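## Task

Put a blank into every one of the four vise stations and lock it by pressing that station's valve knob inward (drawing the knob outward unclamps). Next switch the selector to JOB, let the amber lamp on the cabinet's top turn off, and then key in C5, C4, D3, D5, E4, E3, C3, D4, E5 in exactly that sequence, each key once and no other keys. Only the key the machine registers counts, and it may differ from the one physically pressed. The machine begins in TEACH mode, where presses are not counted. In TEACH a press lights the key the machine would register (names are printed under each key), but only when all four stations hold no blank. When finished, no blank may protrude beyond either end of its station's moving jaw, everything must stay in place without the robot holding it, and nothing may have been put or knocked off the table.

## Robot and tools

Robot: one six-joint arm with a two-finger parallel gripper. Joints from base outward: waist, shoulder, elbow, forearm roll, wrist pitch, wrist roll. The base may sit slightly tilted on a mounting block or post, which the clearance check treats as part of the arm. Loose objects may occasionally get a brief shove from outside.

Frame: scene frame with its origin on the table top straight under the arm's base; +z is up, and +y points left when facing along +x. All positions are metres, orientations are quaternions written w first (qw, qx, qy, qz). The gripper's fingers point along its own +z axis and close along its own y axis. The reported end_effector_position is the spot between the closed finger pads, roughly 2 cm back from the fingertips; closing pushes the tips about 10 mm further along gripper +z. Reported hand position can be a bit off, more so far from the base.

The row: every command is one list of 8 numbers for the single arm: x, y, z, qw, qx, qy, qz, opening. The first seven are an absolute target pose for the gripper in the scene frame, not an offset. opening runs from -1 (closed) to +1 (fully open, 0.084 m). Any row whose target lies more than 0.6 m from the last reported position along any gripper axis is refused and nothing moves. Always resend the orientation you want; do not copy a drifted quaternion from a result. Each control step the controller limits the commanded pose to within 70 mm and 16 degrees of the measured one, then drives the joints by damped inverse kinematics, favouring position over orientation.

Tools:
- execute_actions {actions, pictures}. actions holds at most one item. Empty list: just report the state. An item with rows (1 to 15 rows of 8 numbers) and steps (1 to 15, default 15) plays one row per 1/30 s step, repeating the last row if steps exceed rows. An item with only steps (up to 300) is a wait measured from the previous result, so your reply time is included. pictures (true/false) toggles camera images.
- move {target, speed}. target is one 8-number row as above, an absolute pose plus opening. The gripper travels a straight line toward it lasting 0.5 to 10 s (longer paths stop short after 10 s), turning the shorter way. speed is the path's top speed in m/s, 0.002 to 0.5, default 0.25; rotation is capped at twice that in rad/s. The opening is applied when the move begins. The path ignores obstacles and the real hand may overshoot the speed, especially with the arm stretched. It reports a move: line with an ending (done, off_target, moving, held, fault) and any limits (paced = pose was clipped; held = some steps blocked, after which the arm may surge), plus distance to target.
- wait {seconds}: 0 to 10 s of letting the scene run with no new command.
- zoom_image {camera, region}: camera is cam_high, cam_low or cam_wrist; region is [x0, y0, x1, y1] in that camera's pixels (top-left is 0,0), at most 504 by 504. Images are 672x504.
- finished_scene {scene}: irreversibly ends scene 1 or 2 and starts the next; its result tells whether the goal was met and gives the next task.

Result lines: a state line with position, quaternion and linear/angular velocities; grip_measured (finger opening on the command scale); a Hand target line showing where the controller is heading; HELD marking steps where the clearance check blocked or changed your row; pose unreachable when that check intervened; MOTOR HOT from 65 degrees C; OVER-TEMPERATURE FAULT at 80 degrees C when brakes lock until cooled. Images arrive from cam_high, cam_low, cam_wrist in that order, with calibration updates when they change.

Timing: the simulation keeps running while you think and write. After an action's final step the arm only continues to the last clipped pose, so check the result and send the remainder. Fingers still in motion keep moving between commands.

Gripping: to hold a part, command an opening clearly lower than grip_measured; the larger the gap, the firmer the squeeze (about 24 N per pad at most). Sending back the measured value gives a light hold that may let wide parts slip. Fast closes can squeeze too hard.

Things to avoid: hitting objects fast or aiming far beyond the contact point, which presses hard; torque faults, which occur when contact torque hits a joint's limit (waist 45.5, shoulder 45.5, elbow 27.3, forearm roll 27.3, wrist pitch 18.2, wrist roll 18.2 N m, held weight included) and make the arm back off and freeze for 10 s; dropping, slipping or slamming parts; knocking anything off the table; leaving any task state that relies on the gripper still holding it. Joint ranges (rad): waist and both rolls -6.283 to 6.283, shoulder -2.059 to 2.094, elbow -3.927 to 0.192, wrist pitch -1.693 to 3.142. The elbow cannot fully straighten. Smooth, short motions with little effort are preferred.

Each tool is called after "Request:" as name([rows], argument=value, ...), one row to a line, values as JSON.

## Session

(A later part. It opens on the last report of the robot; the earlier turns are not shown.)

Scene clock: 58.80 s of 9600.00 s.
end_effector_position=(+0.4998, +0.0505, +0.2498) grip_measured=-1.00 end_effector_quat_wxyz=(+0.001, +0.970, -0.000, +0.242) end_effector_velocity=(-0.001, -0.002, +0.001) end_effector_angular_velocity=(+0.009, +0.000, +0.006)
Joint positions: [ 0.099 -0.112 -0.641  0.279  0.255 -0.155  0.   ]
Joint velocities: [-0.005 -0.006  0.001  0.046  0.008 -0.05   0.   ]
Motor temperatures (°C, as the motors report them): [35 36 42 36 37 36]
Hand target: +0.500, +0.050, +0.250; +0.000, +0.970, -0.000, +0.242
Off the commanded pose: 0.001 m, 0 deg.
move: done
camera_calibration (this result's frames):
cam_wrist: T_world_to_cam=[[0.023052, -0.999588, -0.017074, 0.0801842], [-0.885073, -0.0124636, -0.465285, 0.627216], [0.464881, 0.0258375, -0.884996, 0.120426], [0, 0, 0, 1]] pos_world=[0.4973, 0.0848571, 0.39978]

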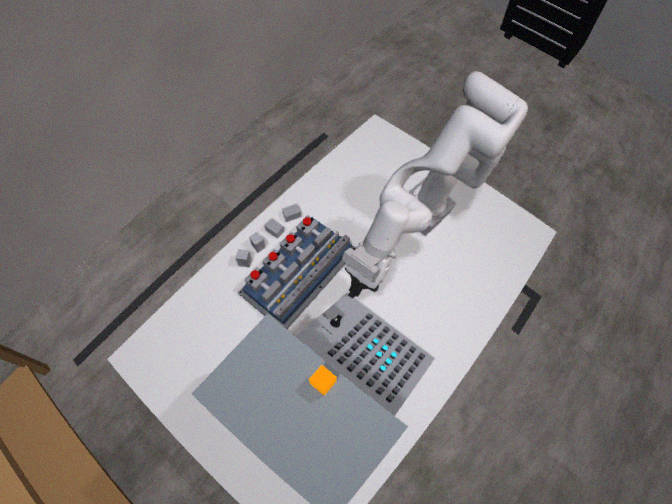

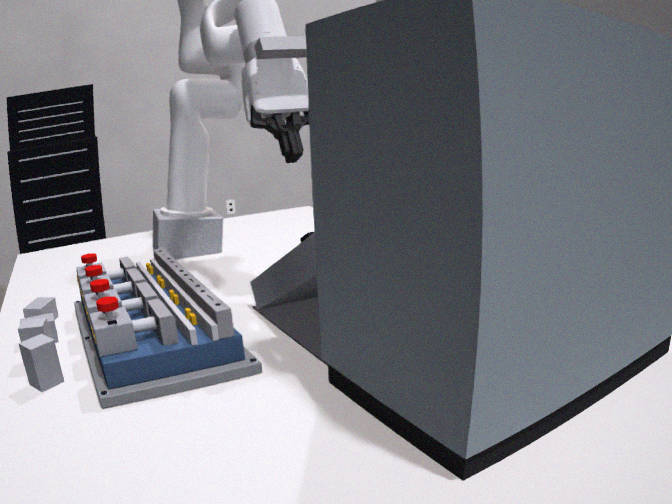

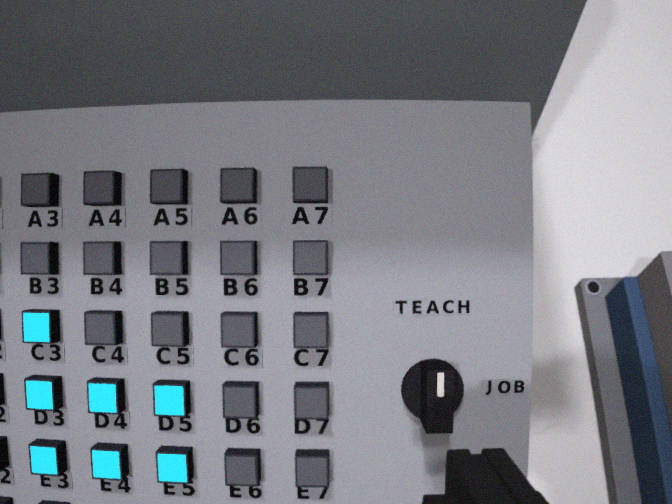

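Request:
move(target=[0.608,0.171,0.181,0,0.97,0,0.242,-1], speed=0.2)

Request:
move(target=[0.619,0.171,0.160,0,0.97,0,0.242,-1], speed=0.03)

Request:
move(target=[0.608,0.171,0.181,0,0.97,0,0.242,-1], speed=0.1)

Request:
move(target=[0.608,0.137,0.181,0,0.97,0,0.242,-1], speed=0.1)

Request:
move(target=[0.619,0.137,0.160,0,0.97,0,0.242,-1], speed=0.03)

Request:
move(target=[0.58,0.137,0.23,0,0.97,0,0.242,-1], speed=0.1)

Scene clock: 63.50 s of 9600.00 s.
end_effector_position=(+0.6081, +0.1705, +0.1812) grip_measured=-1.00 end_effector_quat_wxyz=(-0.000, +0.970, +0.000, +0.242) end_effector_velocity=(+0.001, +0.001, -0.002) end_effector_angular_velocity=(-0.006, +0.001, -0.004)
Joint positions: [ 0.282  0.379 -1.093 -0.091  0.202  0.365  0.   ]
Joint velocities: [ 0.001  0.007 -0.009 -0.03   0.005  0.031  0.   ]
Motor temperatures (°C, as the motors report them): [35 36 42 36 37 36]
Hand target: +0.608, +0.171, +0.181; -0.000, +0.970, +0.000, +0.242
Off the commanded pose: 0.001 m, 0 deg.
After step 90, 0.20 s passed at rest.
move: done
camera_calibration (this result's frames):
cam_wrist: T_world_to_cam=[[0.0244973, -0.999523, -0.0187797, 0.195815], [-0.885012, -0.0129467, -0.465388, 0.692731], [0.464923, 0.028021, -0.884908, 0.00584913], [0, 0, 0, 1]] pos_world=[0.605559, 0.204526, 0.331242]

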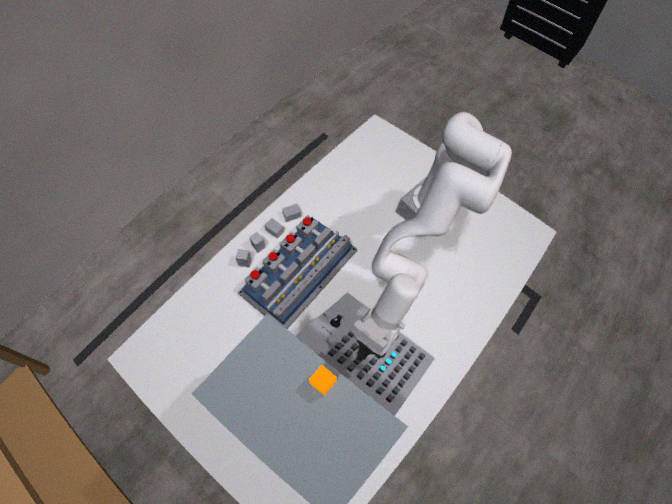

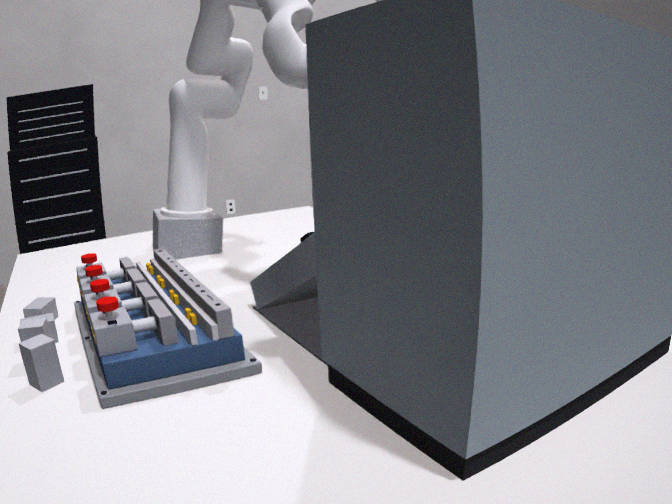

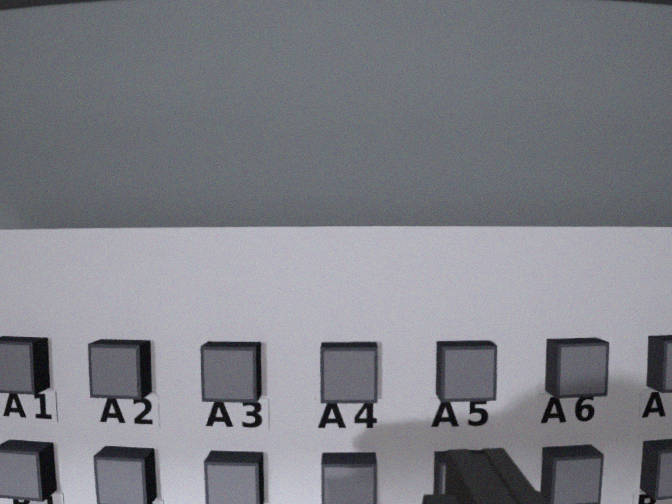

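Scene clock: 64.60 s of 9600.00 s.
end_effector_position=(+0.6195, +0.1715, +0.1632) grip_measured=-1.00 end_effector_quat_wxyz=(-0.001, +0.970, +0.000, +0.244) end_effector_velocity=(+0.001, -0.000, -0.002) end_effector_angular_velocity=(-0.001, +0.001, +0.001)
Joint positions: [ 0.281  0.449 -1.137 -0.107  0.173  0.379  0.   ]
Joint velocities: [-0.     0.007 -0.004 -0.003 -0.002  0.002  0.   ]
Motor temperatures (°C, as the motors report them): [35 36 42 36 37 36]
Hand target: +0.619, +0.171, +0.160; +0.000, +0.970, -0.000, +0.242
Off the commanded pose: 0.003 m, 0 deg.
move: done
camera_calibration (this result's frames):
cam_wrist: T_world_to_cam=[[0.024488, -0.999519, -0.0190163, 0.196272], [-0.883122, -0.0127139, -0.468971, 0.693826], [0.468504, 0.0282779, -0.883009, -0.0179039], [0, 0, 0, 1]] pos_world=[0.616315, 0.205505, 0.313307]

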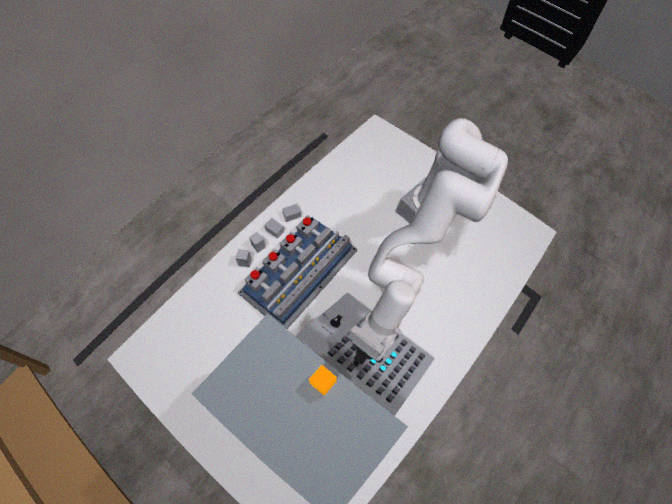

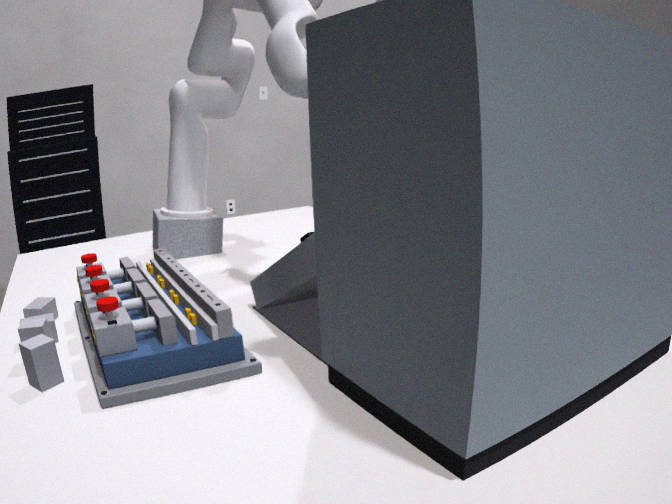

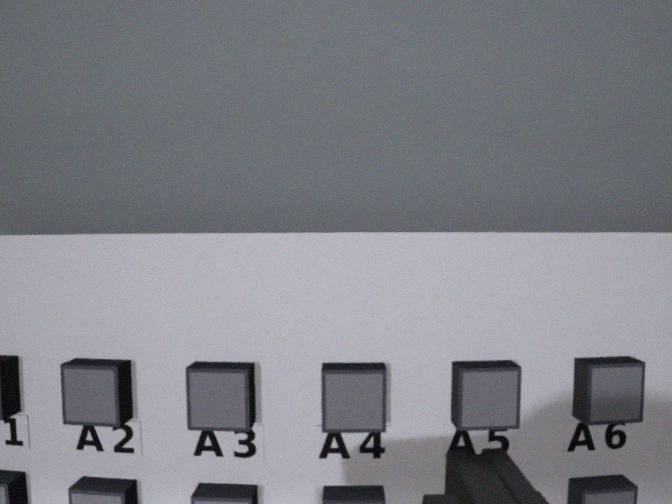

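Scene clock: 65.43 s of 9600.00 s.
end_effector_position=(+0.6080, +0.1710, +0.1804) grip_measured=-1.00 end_effector_quat_wxyz=(+0.000, +0.970, -0.000, +0.242) end_effector_velocity=(-0.000, +0.000, +0.003) end_effector_angular_velocity=(+0.001, -0.003, +0.001)
Joint positions: [ 0.283  0.381 -1.094 -0.097  0.202  0.371  0.   ]
Joint velocities: [ 0.    -0.008  0.003  0.001  0.002 -0.001  0.   ]
Motor temperatures (°C, as the motors report them): [35 36 42 36 37 36]
Hand target: +0.608, +0.171, +0.181; -0.000, +0.970, +0.000, +0.242
Off the commanded pose: 0.001 m, 0 deg.
move: done
camera_calibration (this result's frames):
cam_wrist: T_world_to_cam=[[0.0238388, -0.999554, -0.0179793, 0.196573], [-0.885287, -0.0127518, -0.46487, 0.692313], [0.464433, 0.0269988, -0.885196, 0.00578727], [0, 0, 0, 1]] pos_world=[0.605522, 0.205158, 0.330493]

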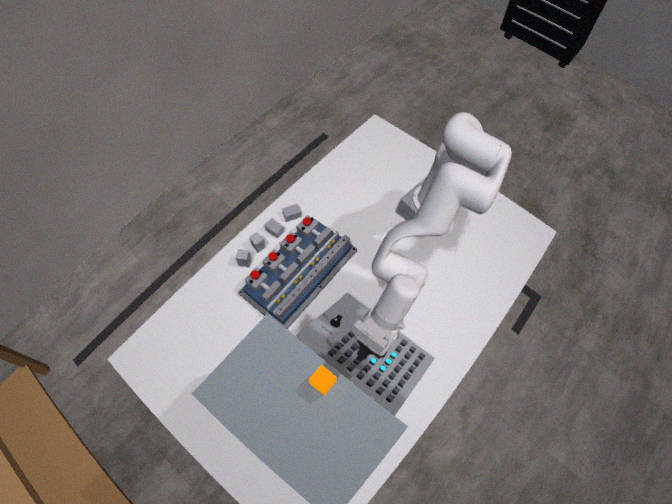

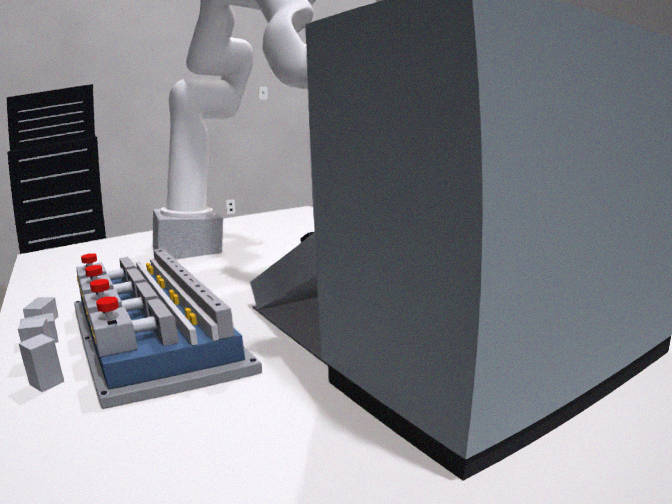

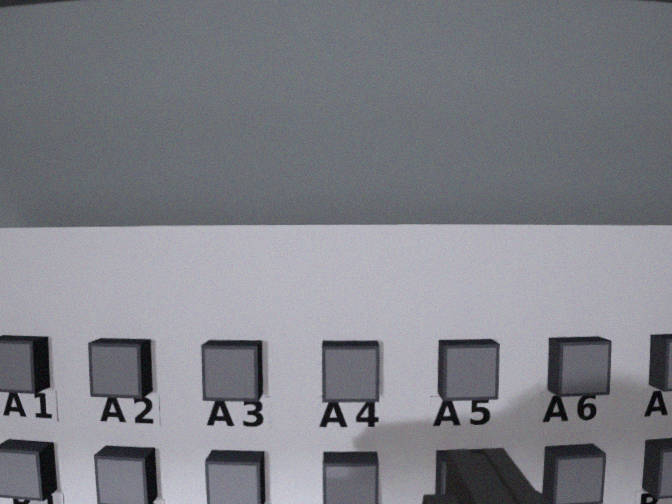

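Scene clock: 66.30 s of 9600.00 s.
end_effector_position=(+0.6079, +0.1373, +0.1810) grip_measured=-1.00 end_effector_quat_wxyz=(+0.000, +0.970, -0.000, +0.242) end_effector_velocity=(-0.000, -0.002, -0.000) end_effector_angular_velocity=(+0.004, +0.002, +0.003)
Joint positions: [ 0.235  0.366 -1.057  0.018  0.178  0.217  0.   ]
Joint velocities: [-0.002 -0.001  0.002  0.034 -0.001 -0.035  0.   ]
Motor temperatures (°C, as the motors report them): [35 36 42 36 37 36]
Hand target: +0.608, +0.137, +0.181; +0.000, +0.970, -0.000, +0.242
Off the commanded pose: 0.000 m, 0 deg.
move: done
camera_calibration (this result's frames):
cam_wrist: T_world_to_cam=[[0.0236253, -0.999567, -0.0175617, 0.163039], [-0.884839, -0.0127312, -0.465723, 0.69197], [0.465297, 0.0265421, -0.884756, 0.00672443], [0, 0, 0, 1]] pos_world=[0.605302, 0.1716, 0.331079]

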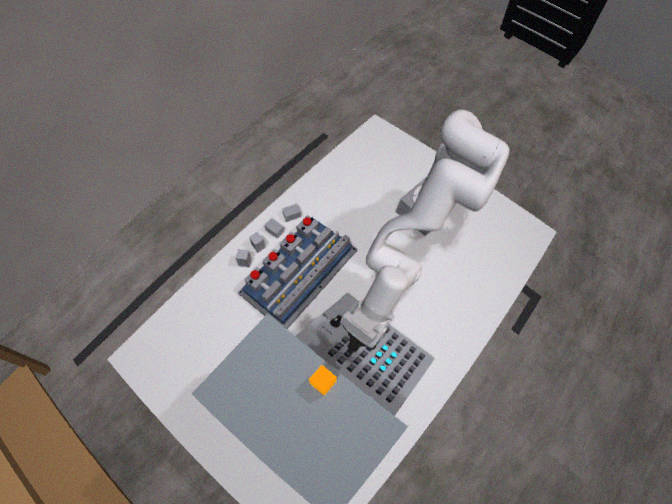

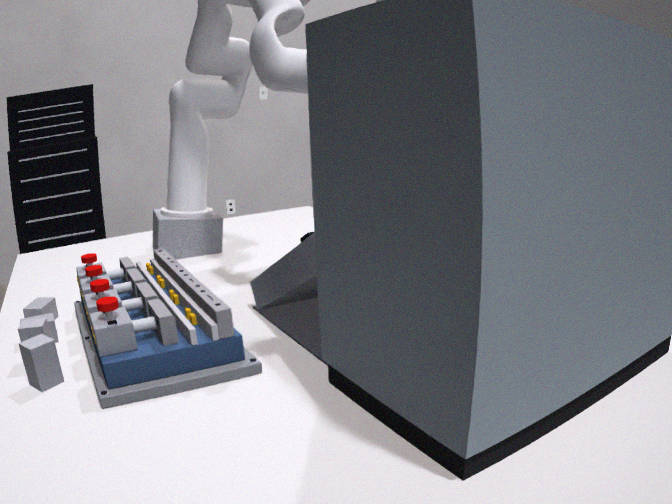

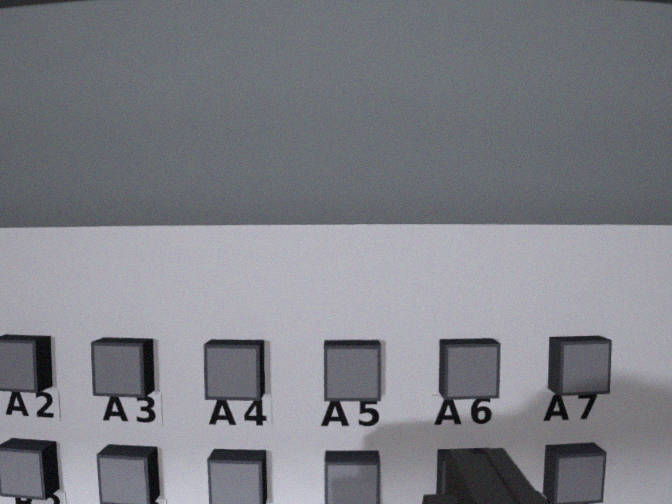

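Scene clock: 67.40 s of 9600.00 s.
end_effector_position=(+0.6194, +0.1374, +0.1630) grip_measured=-1.00 end_effector_quat_wxyz=(-0.000, +0.970, +0.000, +0.244) end_effector_velocity=(+0.001, +0.000, -0.001) end_effector_angular_velocity=(+0.000, -0.002, +0.001)
Joint positions: [ 0.236  0.437 -1.102  0.025  0.149  0.21   0.   ]
Joint velocities: [ 0.     0.007 -0.005  0.001 -0.004 -0.002  0.   ]
Motor temperatures (°C, as the motors report them): [35 36 42 36 37 36]
Hand target: +0.619, +0.137, +0.160; +0.000, +0.970, -0.000, +0.242
Off the commanded pose: 0.003 m, 0 deg.
move: done
camera_calibration (this result's frames):
cam_wrist: T_world_to_cam=[[0.0243567, -0.999527, -0.018775, 0.162232], [-0.883286, -0.0127208, -0.468662, 0.693248], [0.468201, 0.0279988, -0.883178, -0.0168515], [0, 0, 0, 1]] pos_world=[0.616274, 0.171445, 0.313062]

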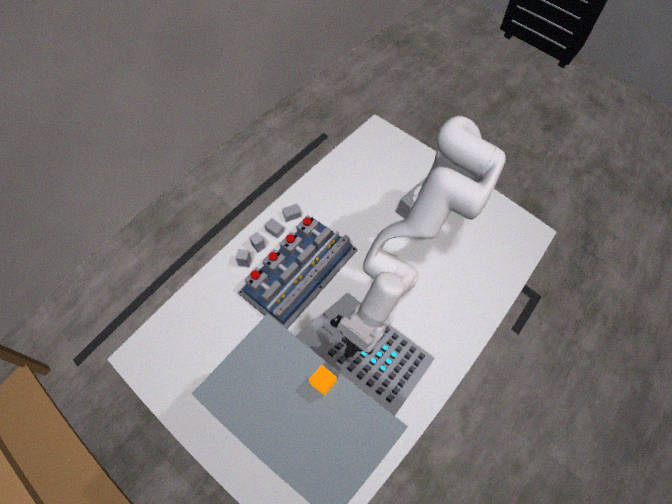

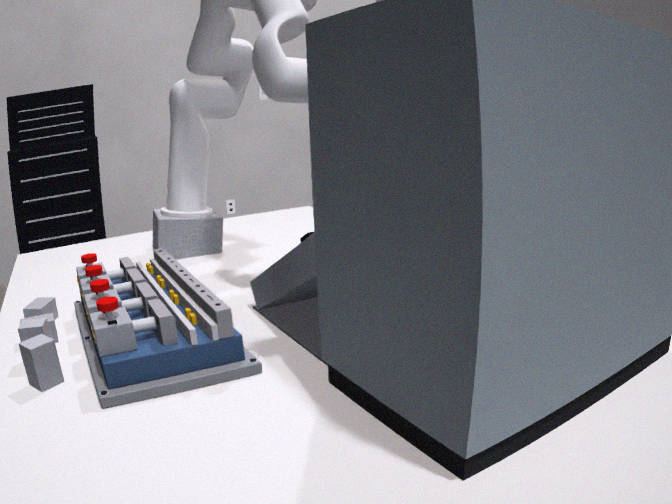

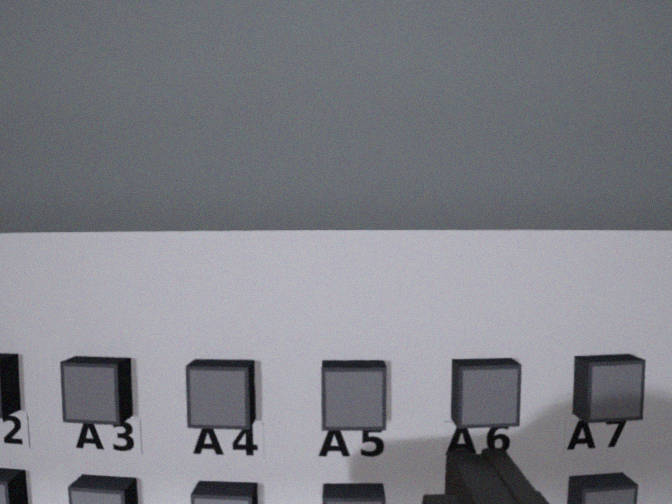

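Scene clock: 68.63 s of 9600.00 s.
end_effector_position=(+0.5801, +0.1371, +0.2293) grip_measured=-1.00 end_effector_quat_wxyz=(+0.000, +0.970, +0.000, +0.242) end_effector_velocity=(-0.000, +0.000, +0.004) end_effector_angular_velocity=(+0.001, -0.004, +0.001)
Joint positions: [ 0.235  0.188 -0.965  0.017  0.266  0.217  0.   ]
Joint velocities: [-0.    -0.01   0.002 -0.     0.004 -0.     0.   ]
Motor temperatures (°C, as the motors report them): [35 36 42 36 37 36]
Hand target: +0.580, +0.137, +0.230; -0.000, +0.970, +0.000, +0.242
Off the commanded pose: 0.001 m, 0 deg.
move: done
camera_calibration (this result's frames):
cam_wrist: T_world_to_cam=[[0.0239352, -0.999549, -0.0181498, 0.164263], [-0.885335, -0.0127609, -0.464778, 0.689965], [0.464336, 0.0271932, -0.885241, 0.0629566], [0, 0, 0, 1]] pos_world=[0.577686, 0.171281, 0.379394]

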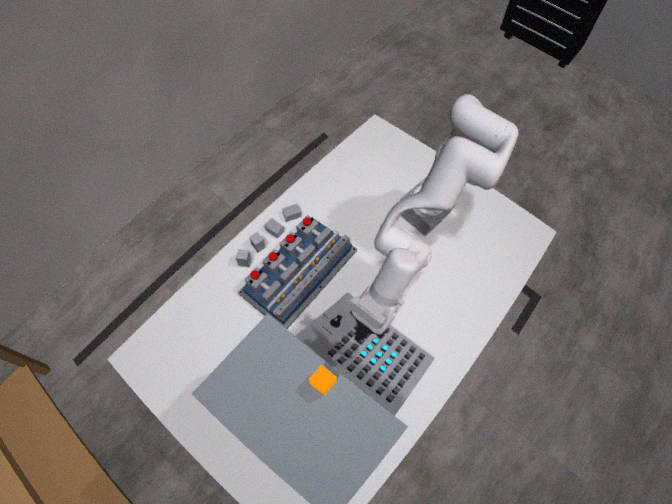

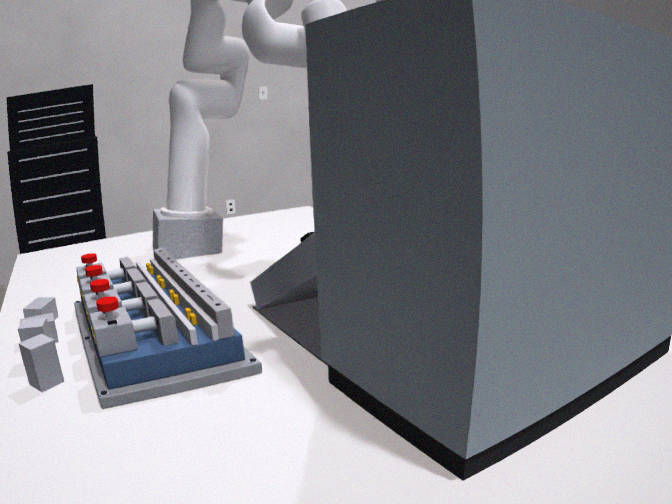

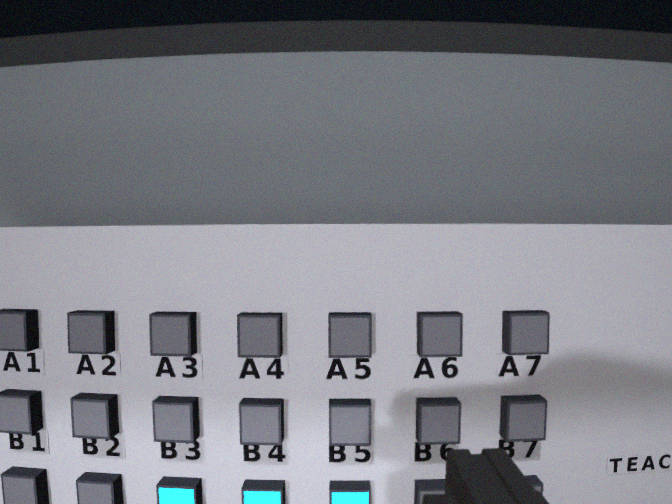

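Request:
move(target=[0.48,-0.28,0.32,0,0.707,-0.707,0,0.75], speed=0.25)

Scene clock: 73.10 s of 9600.00 s.
end_effector_position=(+0.4796, -0.2786, +0.3199) grip_measured=+0.75 end_effector_quat_wxyz=(-0.001, +0.708, -0.707, +0.001) end_effector_velocity=(-0.001, -0.003, +0.001) end_effector_angular_velocity=(+0.004, +0.006, -0.010)
Joint positions: [-0.578  0.385 -1.587  0.109  1.26   0.924  0.075]
Joint velocities: [-0.005  0.011 -0.019 -0.001  0.015  0.006 -0.   ]
Motor temperatures (°C, as the motors report them): [35 36 42 36 37 36]
Hand target: +0.479, -0.279, +0.320; -0.001, +0.707, -0.707, +0.000
Off the commanded pose: 0.002 m, 0 deg.
move: done
camera_calibration (this result's frames):
cam_wrist: T_world_to_cam=[[-0.999474, -0.0141462, -0.0291673, 0.521629], [-0.014298, 0.999885, 0.00500256, 0.351795], [0.0290932, 0.00541696, -0.999562, 0.440414], [0, 0, 0, 1]] pos_world=[0.513572, -0.346762, 0.453676]

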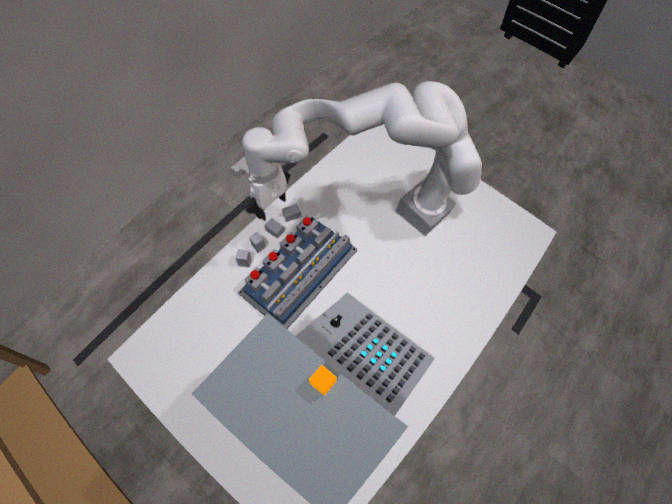

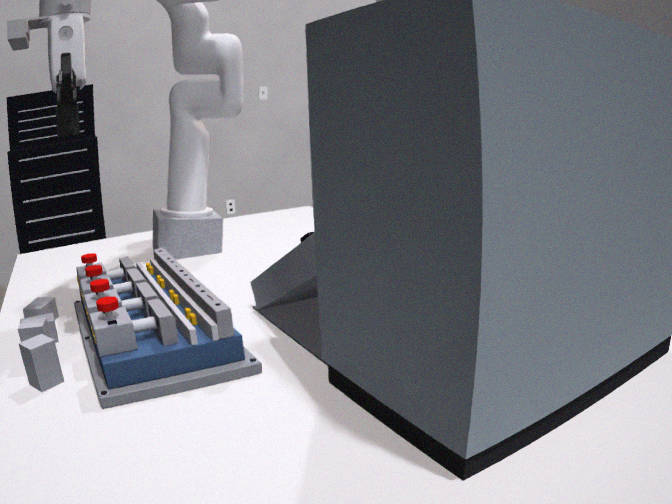

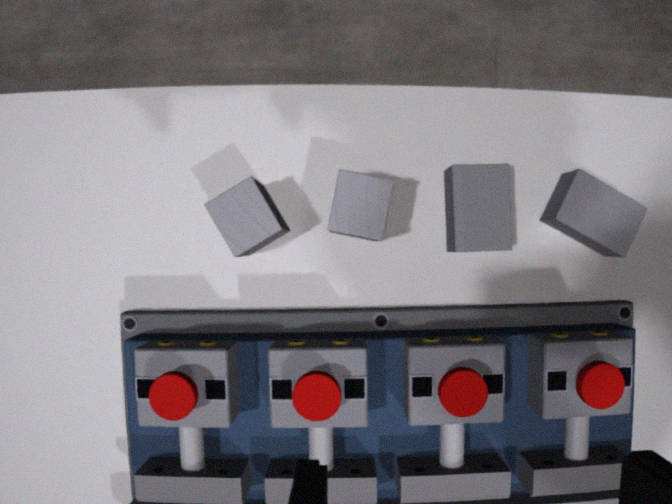

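Request:
move(target=[0.338,-0.375,0.16,0,0.866,-0.5,0,0.75], speed=0.25)

Scene clock: 79.93 s of 9600.00 s.
end_effector_position=(+0.3378, -0.3741, +0.1605) grip_measured=+0.75 end_effector_quat_wxyz=(+0.000, +0.866, -0.500, +0.000) end_effector_velocity=(-0.002, -0.000, -0.003) end_effector_angular_velocity=(+0.004, +0.000, +0.004)
Joint positions: [-0.843  0.449 -1.157  0.117  0.794  0.087  0.075]
Joint velocities: [-0.004  0.004  0.003  0.003 -0.004 -0.011 -0.   ]
Motor temperatures (°C, as the motors report them): [35 36 43 36 37 36]
Hand target: +0.337, -0.374, +0.160; -0.000, +0.866, -0.500, +0.000
Off the commanded pose: 0.001 m, 0 deg.
After step 90, 2.17 s passed at rest.
move: done
camera_calibration (this result's frames):
cam_wrist: T_world_to_cam=[[-0.859706, -0.510058, -0.0273124, 0.140891], [-0.51034, 0.859963, 0.0040636, 0.561487], [0.021415, 0.0174321, -0.999619, 0.292814], [0, 0, 0, 1]] pos_world=[0.401404, -0.4161, 0.294269]

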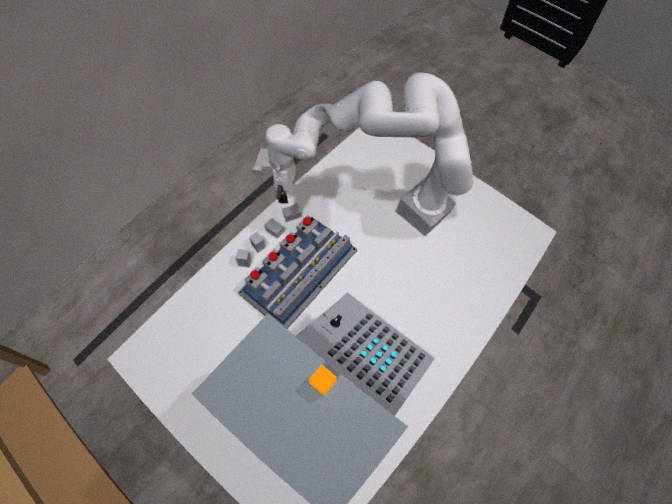

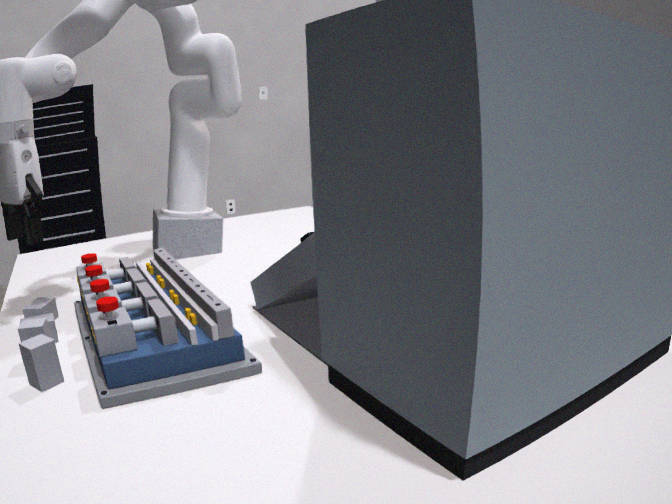

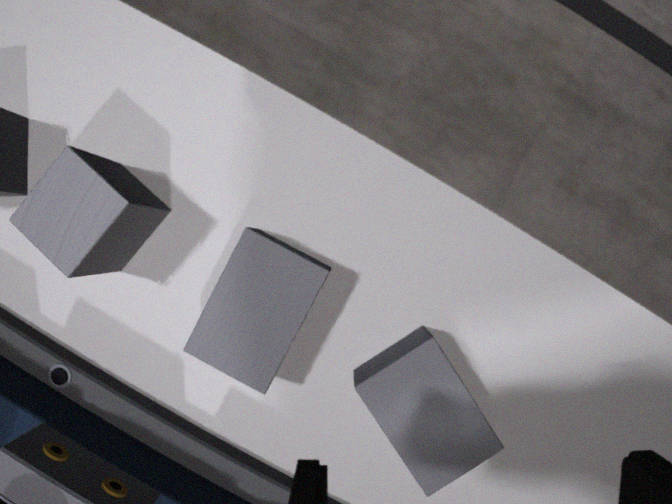

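Request:
move(target=[0.340,-0.374,0.12,0,0.522,-0.853,0,0.9], speed=0.15)

Scene clock: 87.13 s of 9600.00 s.
end_effector_position=(+0.3399, -0.3740, +0.1202) grip_measured=+0.90 end_effector_quat_wxyz=(+0.000, -0.523, +0.853, -0.000) end_effector_velocity=(-0.000, +0.000, -0.001) end_effector_angular_velocity=(+0.001, +0.002, -0.013)
Joint positions: [-0.831  0.532 -1.148  0.131  0.702  1.076  0.08 ]
Joint velocities: [ 0.001  0.001  0.    -0.002  0.001  0.015 -0.   ]
Motor temperatures (°C, as the motors report them): [35 36 42 36 37 36]
Hand target: +0.340, -0.374, +0.120; -0.000, -0.522, +0.853, -0.000
Off the commanded pose: 0.000 m, 0 deg.
After step 90, 0.47 s passed at rest.
move: done
camera_calibration (this result's frames):
cam_wrist: T_world_to_cam=[[-0.896326, 0.442548, -0.0273992, 0.510428], [0.442593, 0.89671, 0.00474629, 0.252338], [0.0266696, -0.00787245, -0.999613, 0.241145], [0, 0, 0, 1]] pos_world=[0.339396, -0.450264, 0.253839]

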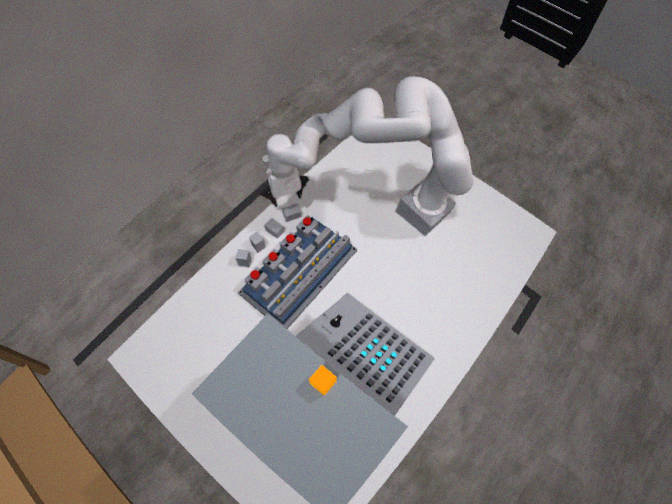

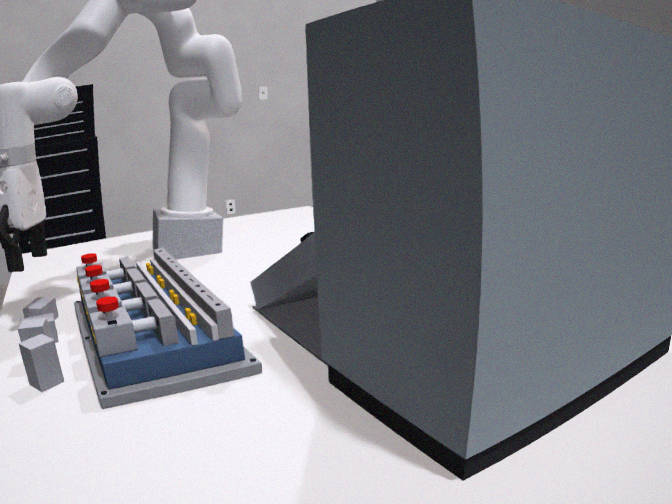

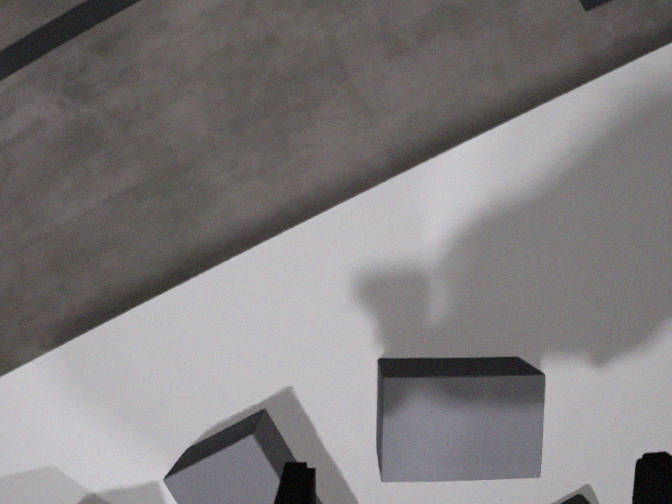

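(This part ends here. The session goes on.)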